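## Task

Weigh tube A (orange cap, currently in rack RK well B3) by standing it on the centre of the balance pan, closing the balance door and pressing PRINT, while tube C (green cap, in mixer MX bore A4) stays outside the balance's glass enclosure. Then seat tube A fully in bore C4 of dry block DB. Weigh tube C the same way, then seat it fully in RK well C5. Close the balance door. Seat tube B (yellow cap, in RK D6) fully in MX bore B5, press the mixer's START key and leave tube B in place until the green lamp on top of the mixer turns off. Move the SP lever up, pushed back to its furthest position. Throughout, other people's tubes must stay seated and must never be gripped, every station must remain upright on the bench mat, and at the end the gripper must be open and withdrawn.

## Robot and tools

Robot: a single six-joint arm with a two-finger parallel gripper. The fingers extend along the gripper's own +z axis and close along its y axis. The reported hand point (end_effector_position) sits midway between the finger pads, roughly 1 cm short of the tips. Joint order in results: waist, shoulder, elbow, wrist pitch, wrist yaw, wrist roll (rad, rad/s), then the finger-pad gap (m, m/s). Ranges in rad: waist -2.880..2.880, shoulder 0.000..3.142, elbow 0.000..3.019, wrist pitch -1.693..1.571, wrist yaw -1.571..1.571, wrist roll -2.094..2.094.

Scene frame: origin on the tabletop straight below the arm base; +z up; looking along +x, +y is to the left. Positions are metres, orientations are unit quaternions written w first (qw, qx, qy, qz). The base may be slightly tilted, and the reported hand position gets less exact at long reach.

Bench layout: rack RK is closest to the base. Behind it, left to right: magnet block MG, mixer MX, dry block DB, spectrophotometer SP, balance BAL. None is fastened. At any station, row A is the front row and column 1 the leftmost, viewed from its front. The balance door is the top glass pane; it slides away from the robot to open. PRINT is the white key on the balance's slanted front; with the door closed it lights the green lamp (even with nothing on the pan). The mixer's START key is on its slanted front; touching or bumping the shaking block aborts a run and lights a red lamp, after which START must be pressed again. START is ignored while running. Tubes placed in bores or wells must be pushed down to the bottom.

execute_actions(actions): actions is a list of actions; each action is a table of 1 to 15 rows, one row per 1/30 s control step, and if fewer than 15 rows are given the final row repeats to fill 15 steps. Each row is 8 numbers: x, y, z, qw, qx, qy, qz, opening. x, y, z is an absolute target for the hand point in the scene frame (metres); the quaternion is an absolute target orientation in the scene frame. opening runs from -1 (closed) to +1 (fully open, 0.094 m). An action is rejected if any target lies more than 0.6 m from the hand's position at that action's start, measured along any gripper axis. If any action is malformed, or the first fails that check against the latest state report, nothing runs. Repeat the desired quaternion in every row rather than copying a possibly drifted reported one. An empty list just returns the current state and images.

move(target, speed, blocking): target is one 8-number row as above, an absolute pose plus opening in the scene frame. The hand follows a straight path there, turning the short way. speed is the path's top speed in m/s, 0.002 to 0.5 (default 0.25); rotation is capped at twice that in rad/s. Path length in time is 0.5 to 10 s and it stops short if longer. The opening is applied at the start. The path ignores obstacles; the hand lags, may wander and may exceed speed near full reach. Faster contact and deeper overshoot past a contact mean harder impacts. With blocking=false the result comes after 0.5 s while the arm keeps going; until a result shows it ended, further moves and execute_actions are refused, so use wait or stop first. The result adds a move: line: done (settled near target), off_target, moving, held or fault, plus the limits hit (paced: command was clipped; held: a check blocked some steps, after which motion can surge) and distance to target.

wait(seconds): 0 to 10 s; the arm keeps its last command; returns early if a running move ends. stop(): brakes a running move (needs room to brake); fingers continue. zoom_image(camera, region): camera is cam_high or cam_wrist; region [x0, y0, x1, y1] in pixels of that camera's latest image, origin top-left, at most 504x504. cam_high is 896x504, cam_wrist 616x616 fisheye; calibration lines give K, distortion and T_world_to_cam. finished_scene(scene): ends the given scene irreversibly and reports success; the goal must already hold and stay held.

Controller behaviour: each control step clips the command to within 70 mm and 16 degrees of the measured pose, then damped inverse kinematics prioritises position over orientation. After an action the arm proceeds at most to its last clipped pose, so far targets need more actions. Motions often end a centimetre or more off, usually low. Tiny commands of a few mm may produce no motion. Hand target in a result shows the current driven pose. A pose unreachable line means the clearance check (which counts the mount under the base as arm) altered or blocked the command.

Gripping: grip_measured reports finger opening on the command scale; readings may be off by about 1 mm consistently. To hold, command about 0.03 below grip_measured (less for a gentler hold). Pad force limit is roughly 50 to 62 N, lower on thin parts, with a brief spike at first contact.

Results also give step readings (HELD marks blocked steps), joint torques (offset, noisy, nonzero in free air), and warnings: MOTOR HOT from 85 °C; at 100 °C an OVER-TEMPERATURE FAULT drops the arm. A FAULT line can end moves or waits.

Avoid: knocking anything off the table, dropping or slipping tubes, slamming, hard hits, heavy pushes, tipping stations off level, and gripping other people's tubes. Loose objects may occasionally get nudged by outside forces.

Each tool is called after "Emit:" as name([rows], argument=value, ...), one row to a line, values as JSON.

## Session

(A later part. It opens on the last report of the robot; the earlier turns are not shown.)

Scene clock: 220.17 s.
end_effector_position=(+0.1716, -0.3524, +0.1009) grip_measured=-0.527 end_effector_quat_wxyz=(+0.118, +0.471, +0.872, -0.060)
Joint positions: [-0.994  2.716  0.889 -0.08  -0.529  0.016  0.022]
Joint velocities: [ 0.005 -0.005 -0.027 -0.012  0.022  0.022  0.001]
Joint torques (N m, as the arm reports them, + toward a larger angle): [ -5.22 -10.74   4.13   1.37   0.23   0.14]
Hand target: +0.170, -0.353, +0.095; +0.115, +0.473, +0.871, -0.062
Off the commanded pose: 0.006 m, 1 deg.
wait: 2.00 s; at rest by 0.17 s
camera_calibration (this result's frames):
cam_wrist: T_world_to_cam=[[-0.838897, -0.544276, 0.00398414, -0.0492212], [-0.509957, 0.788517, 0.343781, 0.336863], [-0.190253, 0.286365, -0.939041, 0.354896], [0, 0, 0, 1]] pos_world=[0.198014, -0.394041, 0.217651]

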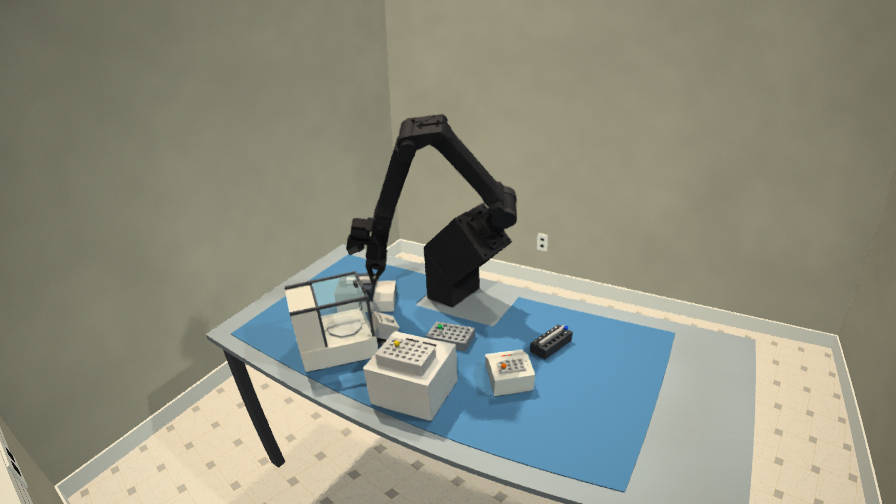

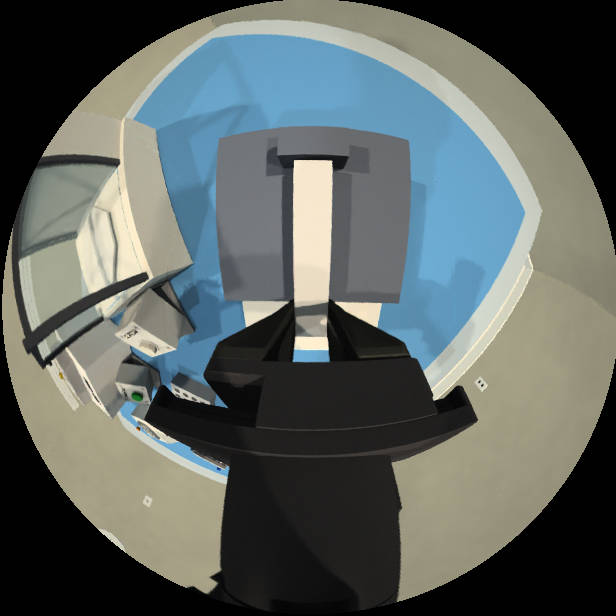

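Emit:
move(target=[0.178,-0.3625,0.132,0.1147,0.4731,0.8713,-0.0623,-0.533], speed=0.035)

Emit:
move(target=[0.185,-0.3735,0.156,0.1147,0.4731,0.8713,-0.0623,-0.533], speed=0.035)

Scene clock: 221.63 s.
end_effector_position=(+0.1729, -0.3546, +0.1229) grip_measured=-0.527 end_effector_quat_wxyz=(+0.108, +0.478, +0.869, -0.060)
Joint positions: [-1.024  2.666  0.906 -0.185 -0.506 -0.012  0.022]
Joint velocities: [ 0.005  0.005  0.002  0.012 -0.007 -0.051  0.001]
Joint torques (N m, as the arm reports them, + toward a larger angle): [ -7.15 -13.37   5.68   0.11   0.12  -0.16]
Hand target: +0.178, -0.363, +0.133; +0.115, +0.473, +0.871, -0.063
Off the commanded pose: 0.013 m, 1 deg.
move: off_target
camera_calibration (this result's frames):
cam_wrist: T_world_to_cam=[[-0.847972, -0.529904, 0.0120461, -0.0437678], [-0.490434, 0.793027, 0.361363, 0.327751], [-0.20104, 0.300518, -0.932348, 0.382536], [0, 0, 0, 1]] pos_world=[0.200532, -0.398067, 0.238747]

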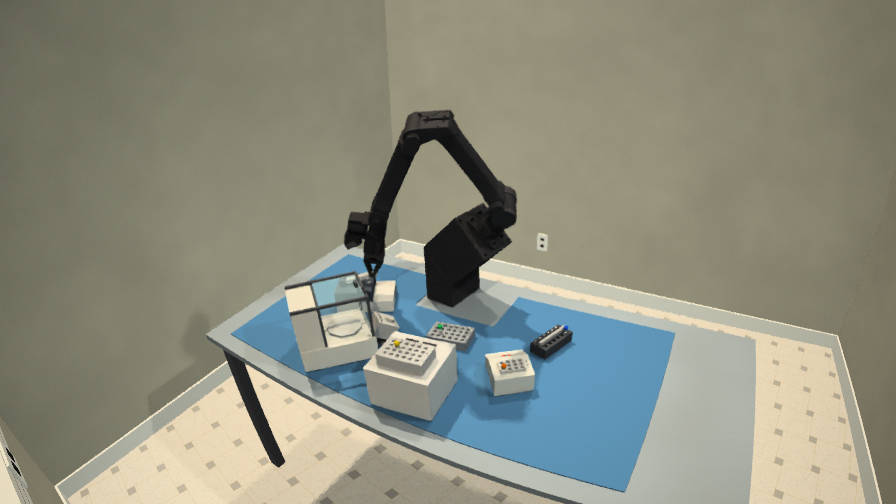

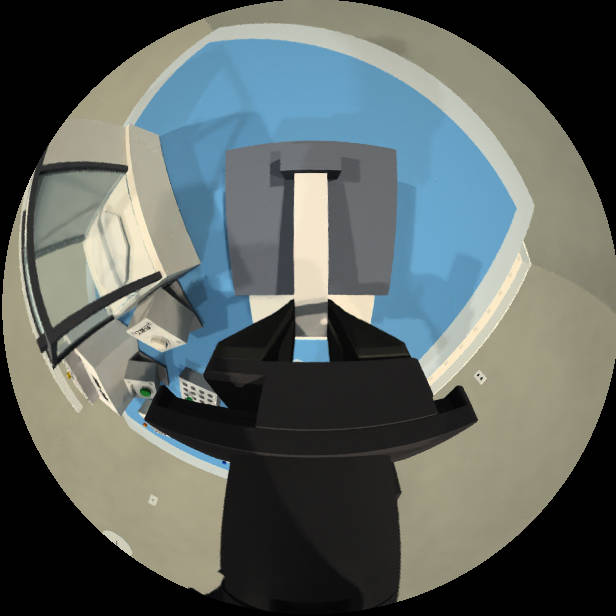

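Scene clock: 223.03 s.
end_effector_position=(+0.1760, -0.3603, +0.1419) grip_measured=-0.527 end_effector_quat_wxyz=(+0.101, +0.480, +0.870, -0.056)
Joint positions: [-1.051  2.634  0.938 -0.279 -0.495 -0.046  0.022]
Joint velocities: [-0.024 -0.005  0.007  0.007 -0.081 -0.066  0.001]
Joint torques (N m, as the arm reports them, + toward a larger angle): [ -7.49 -14.38   7.1    0.02   0.11  -0.1 ]
Hand target: +0.185, -0.373, +0.157; +0.114, +0.473, +0.871, -0.063
Off the commanded pose: 0.021 m, 2 deg.
move: off_target
camera_calibration (this result's frames):
cam_wrist: T_world_to_cam=[[-0.849449, -0.527536, 0.0118993, -0.0431734], [-0.485155, 0.789677, 0.375547, 0.32275], [-0.207511, 0.313235, -0.926727, 0.407436], [0, 0, 0, 1]] pos_world=[0.204458, -0.405267, 0.256888]

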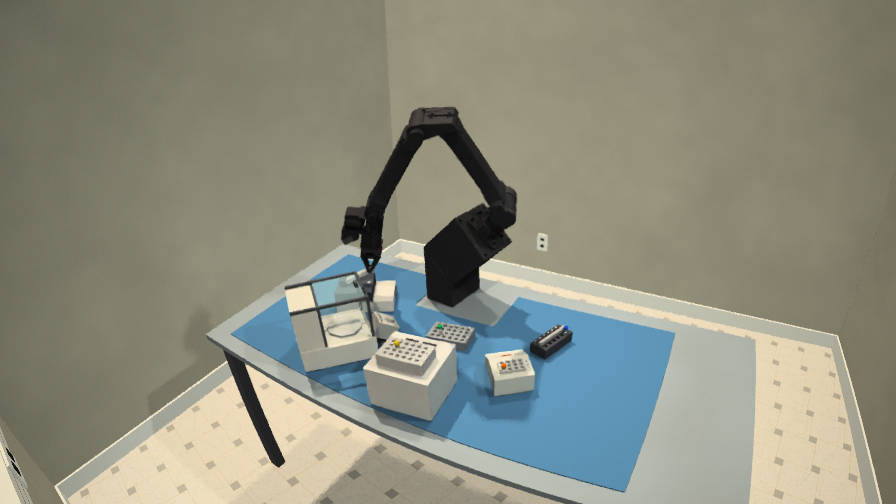

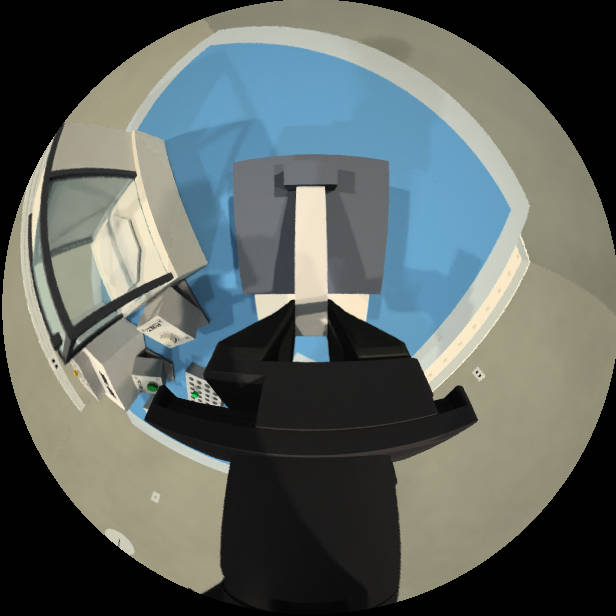

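Emit:
move(target=[0.1965,-0.391,0.188,0.1147,0.4731,0.8713,-0.0623,-0.533], speed=0.04)

Emit:
move(target=[0.2175,-0.424,0.208,0.1147,0.4731,0.8713,-0.0623,-0.533], speed=0.04)

Scene clock: 225.03 s.
end_effector_position=(+0.1846, -0.3740, +0.1671) grip_measured=-0.527 end_effector_quat_wxyz=(+0.095, +0.482, +0.869, -0.053)
Joint positions: [-1.077  2.607  1.003 -0.4   -0.483 -0.078  0.022]
Joint velocities: [-0.005  0.005 -0.007 -0.017 -0.081 -0.022  0.   ]
Joint torques (N m, as the arm reports them, + toward a larger angle): [ -7.66 -14.43   8.43  -0.01   0.05  -0.09]
Hand target: +0.196, -0.390, +0.189; +0.115, +0.473, +0.871, -0.063
Off the commanded pose: 0.029 m, 3 deg.
move: off_target
camera_calibration (this result's frames):
cam_wrist: T_world_to_cam=[[-0.850979, -0.525065, 0.011917, -0.0422399], [-0.479909, 0.78661, 0.3885, 0.324007], [-0.213362, 0.324886, -0.921372, 0.441435], [0, 0, 0, 1]] pos_world=[0.213734, -0.420462, 0.281352]

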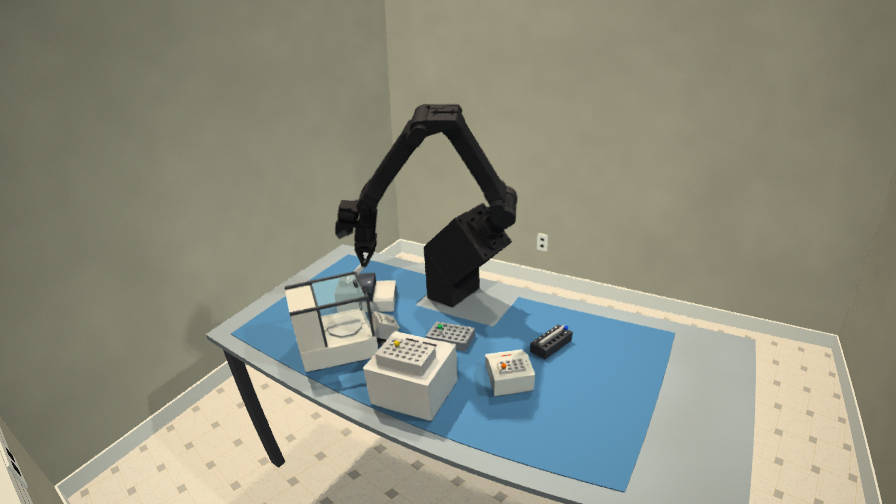

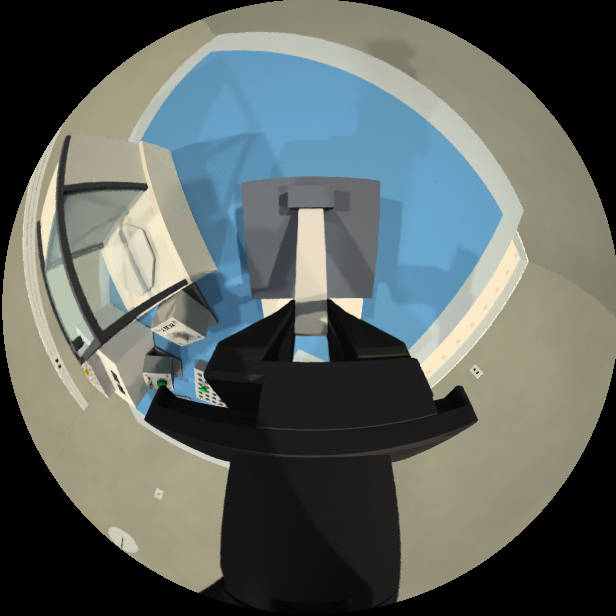

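Scene clock: 227.13 s.
end_effector_position=(+0.2027, -0.4016, +0.1921) grip_measured=-0.527 end_effector_quat_wxyz=(+0.093, +0.481, +0.870, -0.056)
Joint positions: [-1.087  2.609  1.113 -0.511 -0.472 -0.089  0.022]
Joint velocities: [-0.005 -0.005  0.002 -0.007 -0.007 -0.081  0.   ]
Joint torques (N m, as the arm reports them, + toward a larger angle): [ -7.54 -13.53  10.72   0.28  -0.3   -0.01]
Hand target: +0.217, -0.422, +0.209; +0.115, +0.473, +0.871, -0.063
Off the commanded pose: 0.031 m, 3 deg.
move: off_target
camera_calibration (this result's frames):
cam_wrist: T_world_to_cam=[[-0.850909, -0.524968, 0.0190177, -0.0429561], [-0.477645, 0.788258, 0.387949, 0.34501], [-0.218652, 0.321026, -0.921485, 0.476863], [0, 0, 0, 1]] pos_world=[0.232507, -0.447593, 0.306392]

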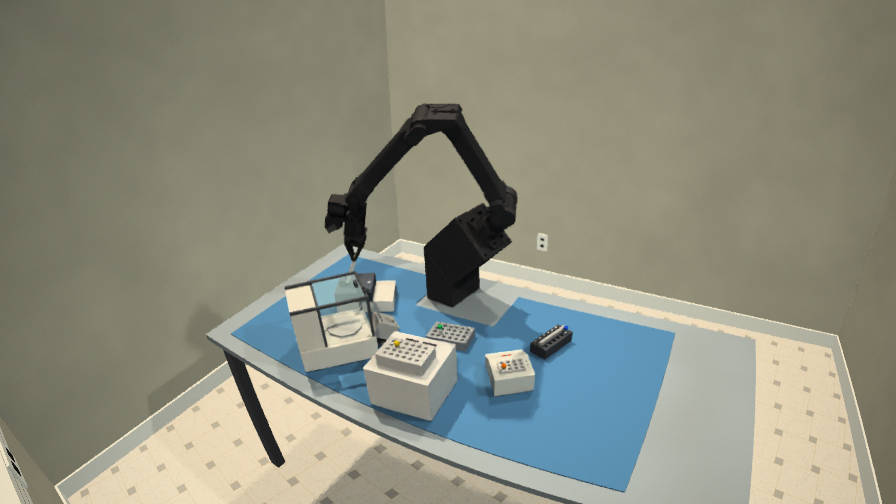

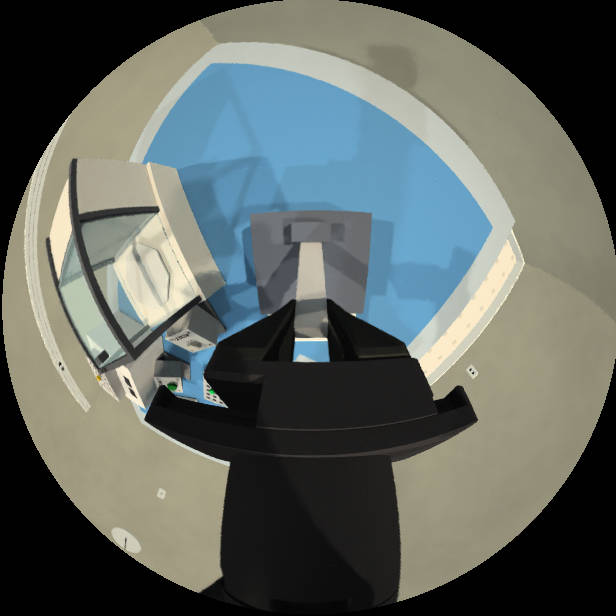

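Emit:
move(target=[0.239,-0.4575,0.213,0.1147,0.4731,0.8713,-0.0623,-0.533], speed=0.04)

Emit:
move(target=[0.2525,-0.4785,0.205,0.1147,0.4731,0.8713,-0.0623,-0.533], speed=0.035)

Scene clock: 229.33 s.
end_effector_position=(+0.2224, -0.4340, +0.2015) grip_measured=-0.527 end_effector_quat_wxyz=(+0.099, +0.480, +0.870, -0.051)
Joint positions: [-1.087  2.66   1.239 -0.584 -0.487 -0.09   0.022]
Joint velocities: [-0.015 -0.015 -0.012 -0.002  0.066 -0.051  0.001]
Joint torques (N m, as the arm reports them, + toward a larger angle): [ -6.81 -14.11  11.75   0.64  -0.01   0.13]
Hand target: +0.239, -0.455, +0.214; +0.115, +0.473, +0.871, -0.062
Off the commanded pose: 0.031 m, 2 deg.
move: off_target
camera_calibration (this result's frames):
cam_wrist: T_world_to_cam=[[-0.848321, -0.529453, 0.00561571, -0.0431477], [-0.486946, 0.78429, 0.384412, 0.377375], [-0.207932, 0.32337, -0.923145, 0.499221], [0, 0, 0, 1]] pos_world=[0.250962, -0.480249, 0.316028]

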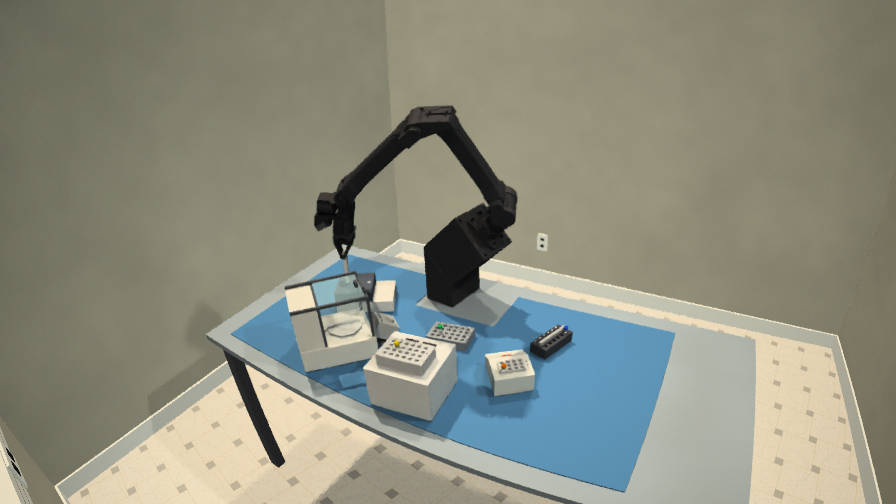

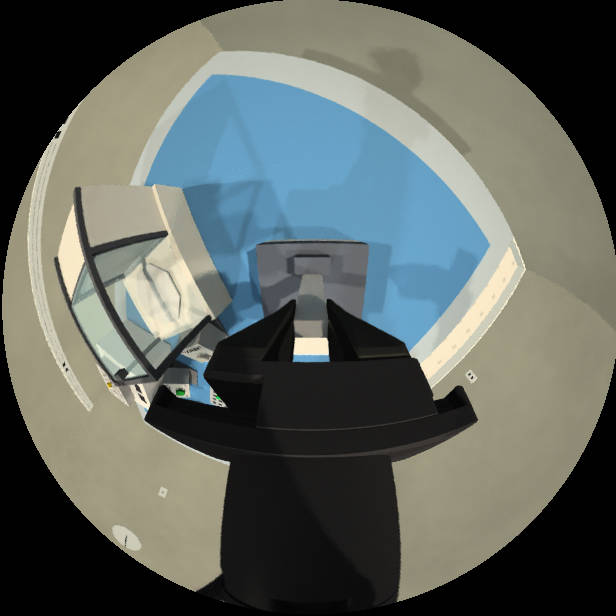

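Scene clock: 231.10 s.
end_effector_position=(+0.2339, -0.4522, +0.1998) grip_measured=-0.527 end_effector_quat_wxyz=(+0.100, +0.483, +0.869, -0.049)
Joint positions: [-1.077  2.701  1.311 -0.611 -0.494 -0.073  0.022]
Joint velocities: [-0.015  0.005  0.002 -0.012 -0.022  0.007 -0.   ]
Joint torques (N m, as the arm reports them, + toward a larger angle): [ -6.5  -13.19  12.7    1.06  -0.02   0.15]
Hand target: +0.252, -0.476, +0.206; +0.115, +0.473, +0.871, -0.062
Off the commanded pose: 0.033 m, 3 deg.
move: off_target
camera_calibration (this result's frames):
cam_wrist: T_world_to_cam=[[-0.851549, -0.524275, 0.00090462, -0.0389901], [-0.483723, 0.786346, 0.384282, 0.398083], [-0.202181, 0.326797, -0.923215, 0.506108], [0, 0, 0, 1]] pos_world=[0.261686, -0.498867, 0.314306]

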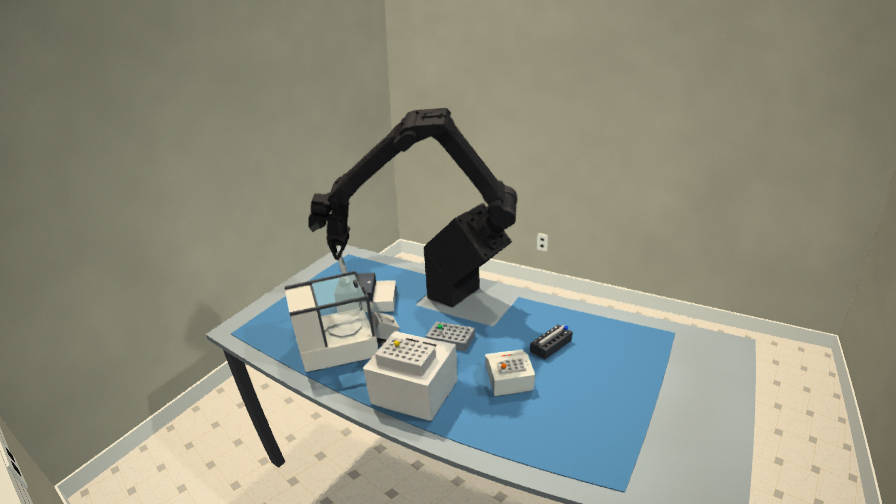

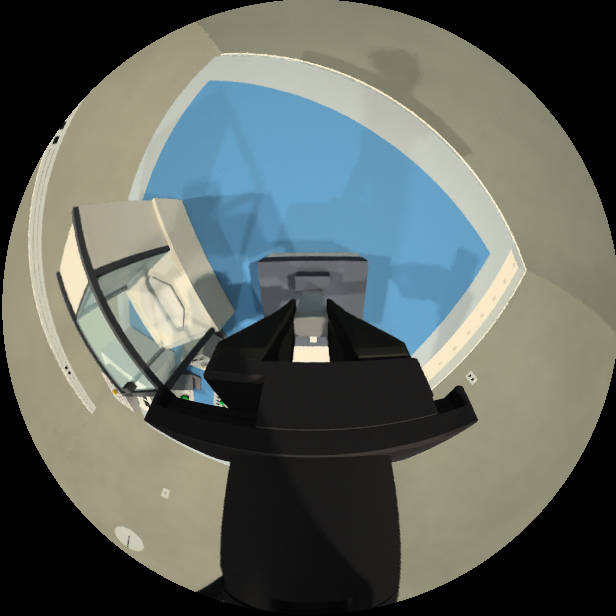

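Emit:
execute_actions([
  [[0.253,-0.479,0.204,0.1147,0.4731,0.8713,-0.0623,-0.533],[0.2537,-0.480,0.203,0.1147,0.4731,0.8713,-0.0623,-0.533],[0.2544,-0.481,0.202,0.1147,0.4731,0.8713,-0.0623,-0.533],[0.255,-0.482,0.201,0.1147,0.4731,0.8713,-0.0623,-0.533],[0.2557,-0.483,0.200,0.1147,0.4731,0.8713,-0.0623,-0.533],[0.2564,-0.484,0.199,0.1147,0.4731,0.8713,-0.0623,-0.533],[0.257,-0.485,0.198,0.1147,0.4731,0.8713,-0.0623,-0.533]],
])

Emit:
zoom_image(camera="cam_high", region=[300,230,420,320])

Scene clock: 233.37 s.
end_effector_position=(+0.2353, -0.4546, +0.1995) grip_measured=-0.527 end_effector_quat_wxyz=(+0.099, +0.484, +0.868, -0.047)
Joint positions: [-1.077  2.708  1.324 -0.62  -0.496 -0.071  0.022]
Joint velocities: [-0.005  0.005  0.007 -0.012 -0.051  0.066  0.   ]
Joint torques (N m, as the arm reports them, + toward a larger angle): [ -5.72 -12.18  13.35   1.82  -0.1    0.24]
Hand target: +0.257, -0.482, +0.200; +0.115, +0.473, +0.872, -0.062
Off the commanded pose: 0.037 m, 3 deg.
Step readings (end_effector_position):
0: (+0.2339, -0.4522, +0.1998)
1: (+0.2339, -0.4522, +0.1998)
2: (+0.2341, -0.4524, +0.1998)
4: (+0.2341, -0.4526, +0.1995)
8: (+0.2345, -0.4534, +0.1994)
15: end_effector_position above
camera_calibration (this result's frames):
cam_wrist: T_world_to_cam=[[-0.852715, -0.522372, -0.00199815, -0.0373942], [-0.482304, 0.785828, 0.387113, 0.399644], [-0.200647, 0.331061, -0.92203, 0.508209], [0, 0, 0, 1]] pos_world=[0.262834, -0.501833, 0.313802]

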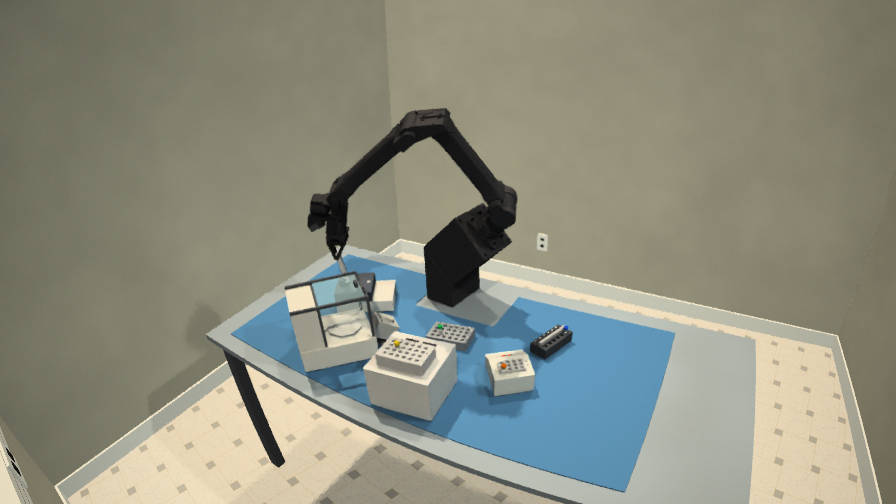

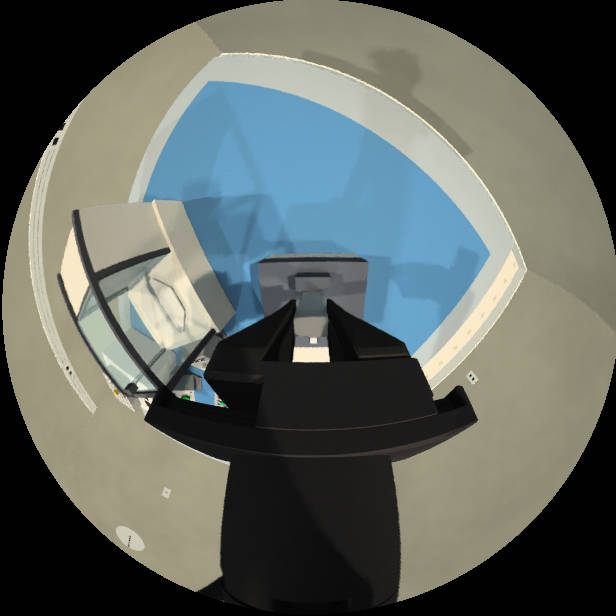

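Region (300, 230, 420, 320) of cam_high's 896x504 image, scaled by 4.200, with more detail than that image has; it fills the top 378 rows of this view, and the rest is white.

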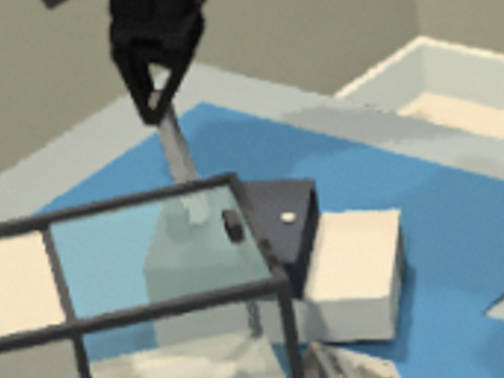

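The SP body moved along with the hand, so the lever is at its stop. Releasing.

Emit:
execute_actions([
  [[0.25,-0.475,0.203,0.1147,0.4731,0.8713,-0.0623,-0.533],[0.246,-0.47,0.203,0.1147,0.4731,0.8713,-0.0623,-0.533],[0.243,-0.466,0.203,0.1147,0.4731,0.8713,-0.0623,-0.533],[0.241,-0.463,0.203,0.1147,0.4731,0.8713,-0.0623,-0.52],[0.241,-0.463,0.203,0.1147,0.4731,0.8713,-0.0623,-0.45],[0.241,-0.463,0.203,0.1147,0.4731,0.8713,-0.0623,-0.3],[0.241,-0.463,0.203,0.1147,0.4731,0.8713,-0.0623,-0.1]],
])

Emit:
move(target=[0.235,-0.455,0.26,0.1147,0.4731,0.8713,-0.0623,-0.1], speed=0.12)

Emit:
move(target=[0.17,-0.27,0.33,0.1147,0.4731,0.8713,-0.0623,-0.1], speed=0.2)

Emit:
zoom_image(camera="cam_high", region=[270,230,600,430])

Scene clock: 234.27 s.
end_effector_position=(+0.2375, -0.4588, +0.2011) grip_measured=-0.103 end_effector_quat_wxyz=(+0.109, +0.477, +0.870, -0.056)
Joint positions: [-1.077  2.704  1.317 -0.587 -0.495 -0.071  0.042]
Joint velocities: [ 0.005  0.005 -0.007 -0.012  0.051 -0.022 -0.   ]
Joint torques (N m, as the arm reports them, + toward a larger angle): [ -7.27 -16.01   7.52   1.51   0.12   0.04]
Hand target: +0.241, -0.463, +0.203; +0.115, +0.473, +0.871, -0.062
Off the commanded pose: 0.006 m, 1 deg.
Step readings (end_effector_position):
0: (+0.2352, -0.4545, +0.1994)
1: (+0.2352, -0.4545, +0.1994)
2: (+0.2352, -0.4545, +0.1994)
4: (+0.2345, -0.4534, +0.1994)
8: (+0.2368, -0.4575, +0.2007)
15: end_effector_position above
camera_calibration (this result's frames):
cam_wrist: T_world_to_cam=[[-0.845876, -0.533363, 0.00409268, -0.0455284], [-0.495832, 0.789136, 0.36251, 0.413092], [-0.19658, 0.30461, -0.931971, 0.500462], [0, 0, 0, 1]] pos_world=[0.264694, -0.502715, 0.316852]

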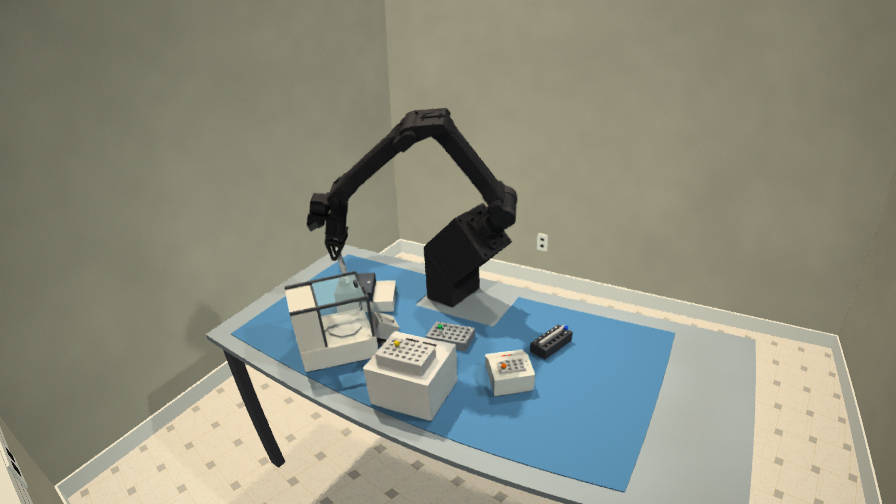

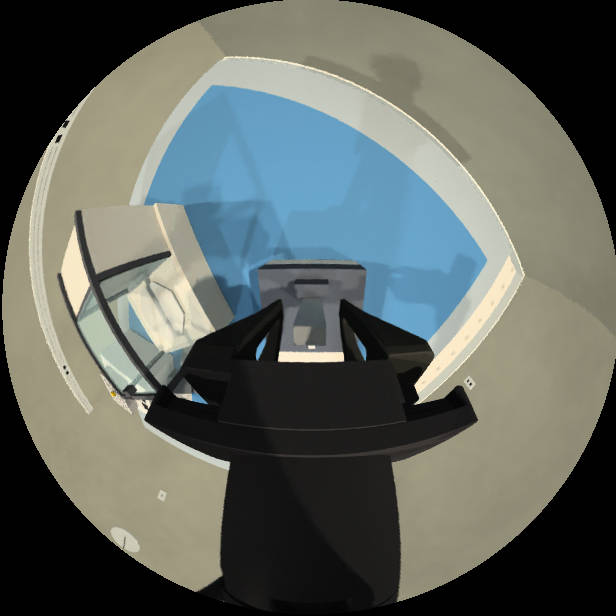

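Scene clock: 235.13 s.
end_effector_position=(+0.2350, -0.4534, +0.2597) grip_measured=-0.103 end_effector_quat_wxyz=(+0.117, +0.479, +0.868, -0.063)
Joint positions: [-1.132  2.602  1.317 -0.691 -0.469 -0.112  0.042]
Joint velocities: [-0.005 -0.005 -0.002 -0.017 -0.022 -0.037 -0.001]
Joint torques (N m, as the arm reports them, + toward a larger angle): [ -7.22 -15.15   8.78   0.37   0.09  -0.16]
Hand target: +0.235, -0.455, +0.261; +0.114, +0.474, +0.871, -0.063
Off the commanded pose: 0.002 m, 1 deg.
move: done
camera_calibration (this result's frames):
cam_wrist: T_world_to_cam=[[-0.849673, -0.527248, 0.00808933, -0.0423978], [-0.492969, 0.79969, 0.342749, 0.395583], [-0.187183, 0.287237, -0.939392, 0.54483], [0, 0, 0, 1]] pos_world=[0.260969, -0.495193, 0.376567]

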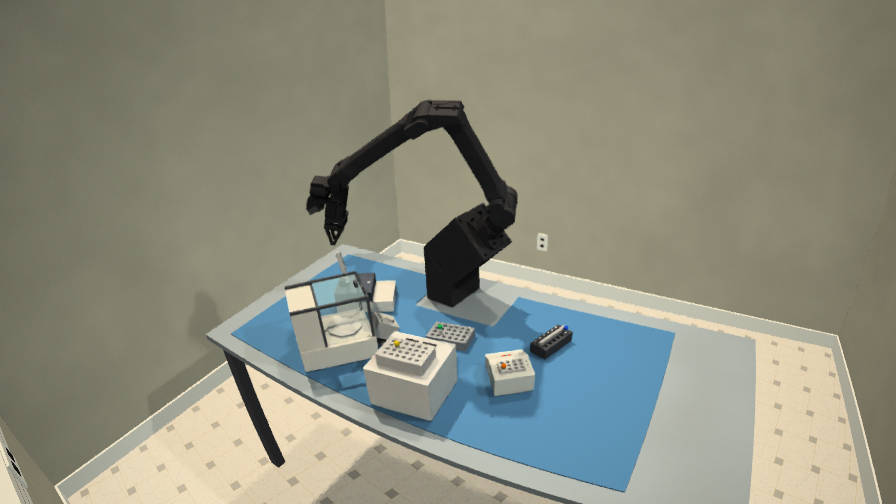

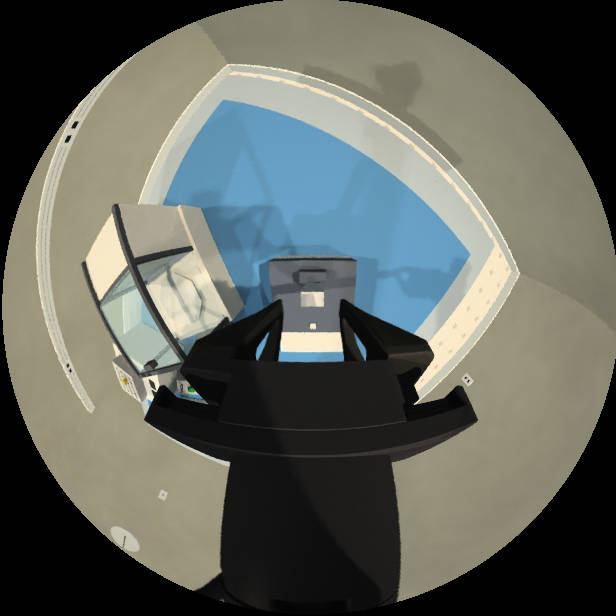

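Scene clock: 236.57 s.
end_effector_position=(+0.1736, -0.2736, +0.3348) grip_measured=-0.103 end_effector_quat_wxyz=(+0.121, +0.475, +0.869, -0.069)
Joint positions: [-1.219  2.055  0.831 -0.776 -0.431 -0.202  0.042]
Joint velocities: [-0.015 -0.005  0.002 -0.012 -0.037 -0.066  0.   ]
Joint torques (N m, as the arm reports them, + toward a larger angle): [-4.76 -6.34  8.3   0.45  0.1  -0.13]
Hand target: +0.169, -0.270, +0.331; +0.114, +0.474, +0.871, -0.064
Off the commanded pose: 0.007 m, 1 deg.
move: done
camera_calibration (this result's frames):
cam_wrist: T_world_to_cam=[[-0.845741, -0.533361, 0.0157447, -0.00532151], [-0.498954, 0.800952, 0.330938, 0.201056], [-0.18912, 0.272032, -0.943521, 0.549733], [0, 0, 0, 1]] pos_world=[0.199782, -0.313419, 0.452232]

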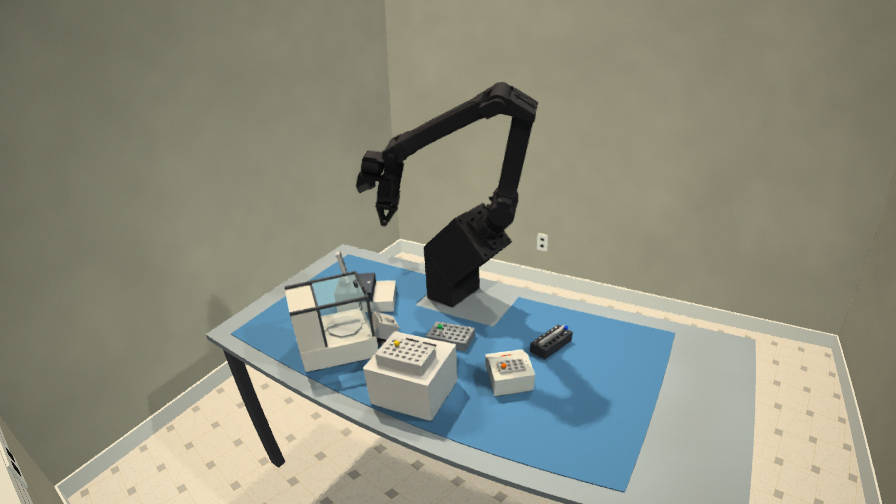

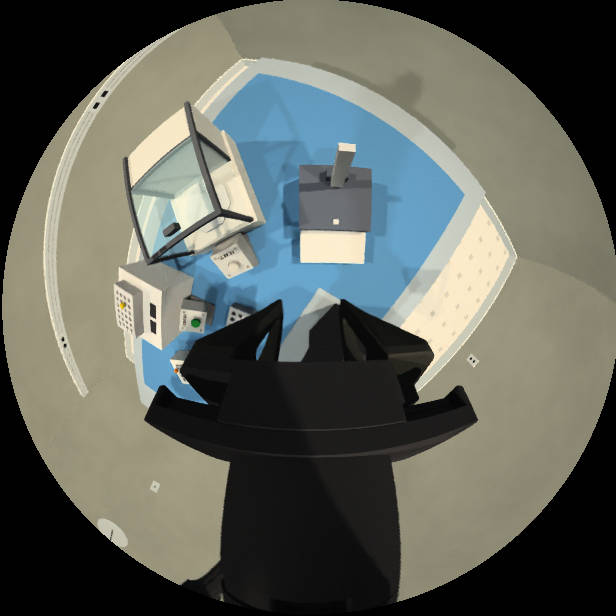

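Region (270, 230, 600, 430) of cam_high's 896x504 image, scaled by 1.527, with more detail than that image has; it fills the top 305 rows of this view, and the rest is white.

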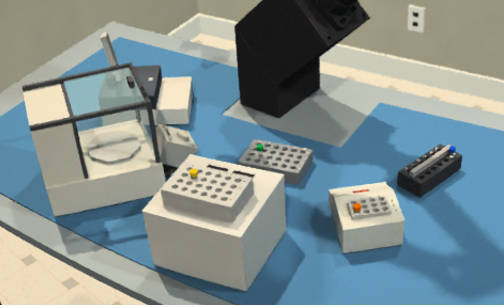

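Emit:
execute_actions(actions=[])

Scene clock: 236.80 s.
end_effector_position=(+0.1736, -0.2736, +0.3348) grip_measured=-0.103 end_effector_quat_wxyz=(+0.121, +0.474, +0.869, -0.069)
Joint positions: [-1.219  2.055  0.831 -0.776 -0.431 -0.204  0.042]
Joint velocities: [ 0.015  0.005 -0.012  0.017 -0.007 -0.081  0.   ]
Joint torques (N m, as the arm reports them, + toward a larger angle): [-4.52 -6.56  8.33  0.38  0.11 -0.14]
Hand target: +0.169, -0.270, +0.331; +0.114, +0.474, +0.871, -0.064
Off the commanded pose: 0.007 m, 1 deg.
camera_calibration (this result's frames):
cam_wrist: T_world_to_cam=[[-0.844952, -0.534597, 0.0161657, -0.00593756], [-0.50001, 0.800293, 0.33094, 0.201058], [-0.189857, 0.271545, -0.943513, 0.549725], [0, 0, 0, 1]] pos_world=[0.199883, -0.313355, 0.452231]

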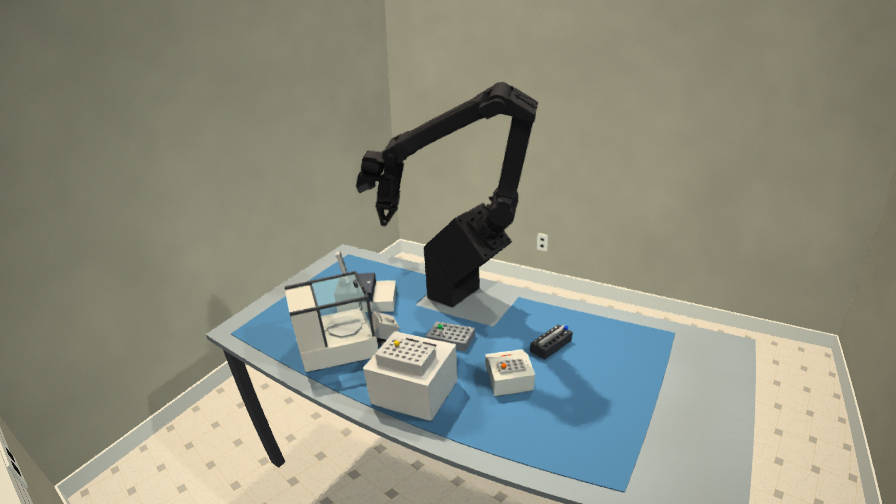

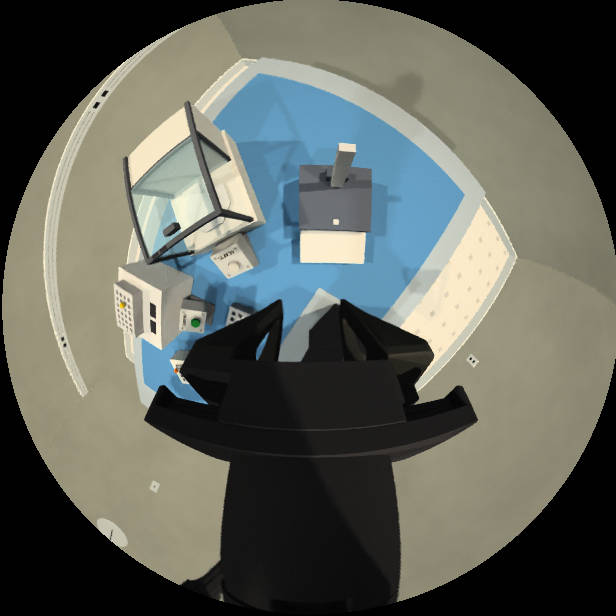

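Emit:
finished_scene(scene=2)

The scene is finished: the task was done.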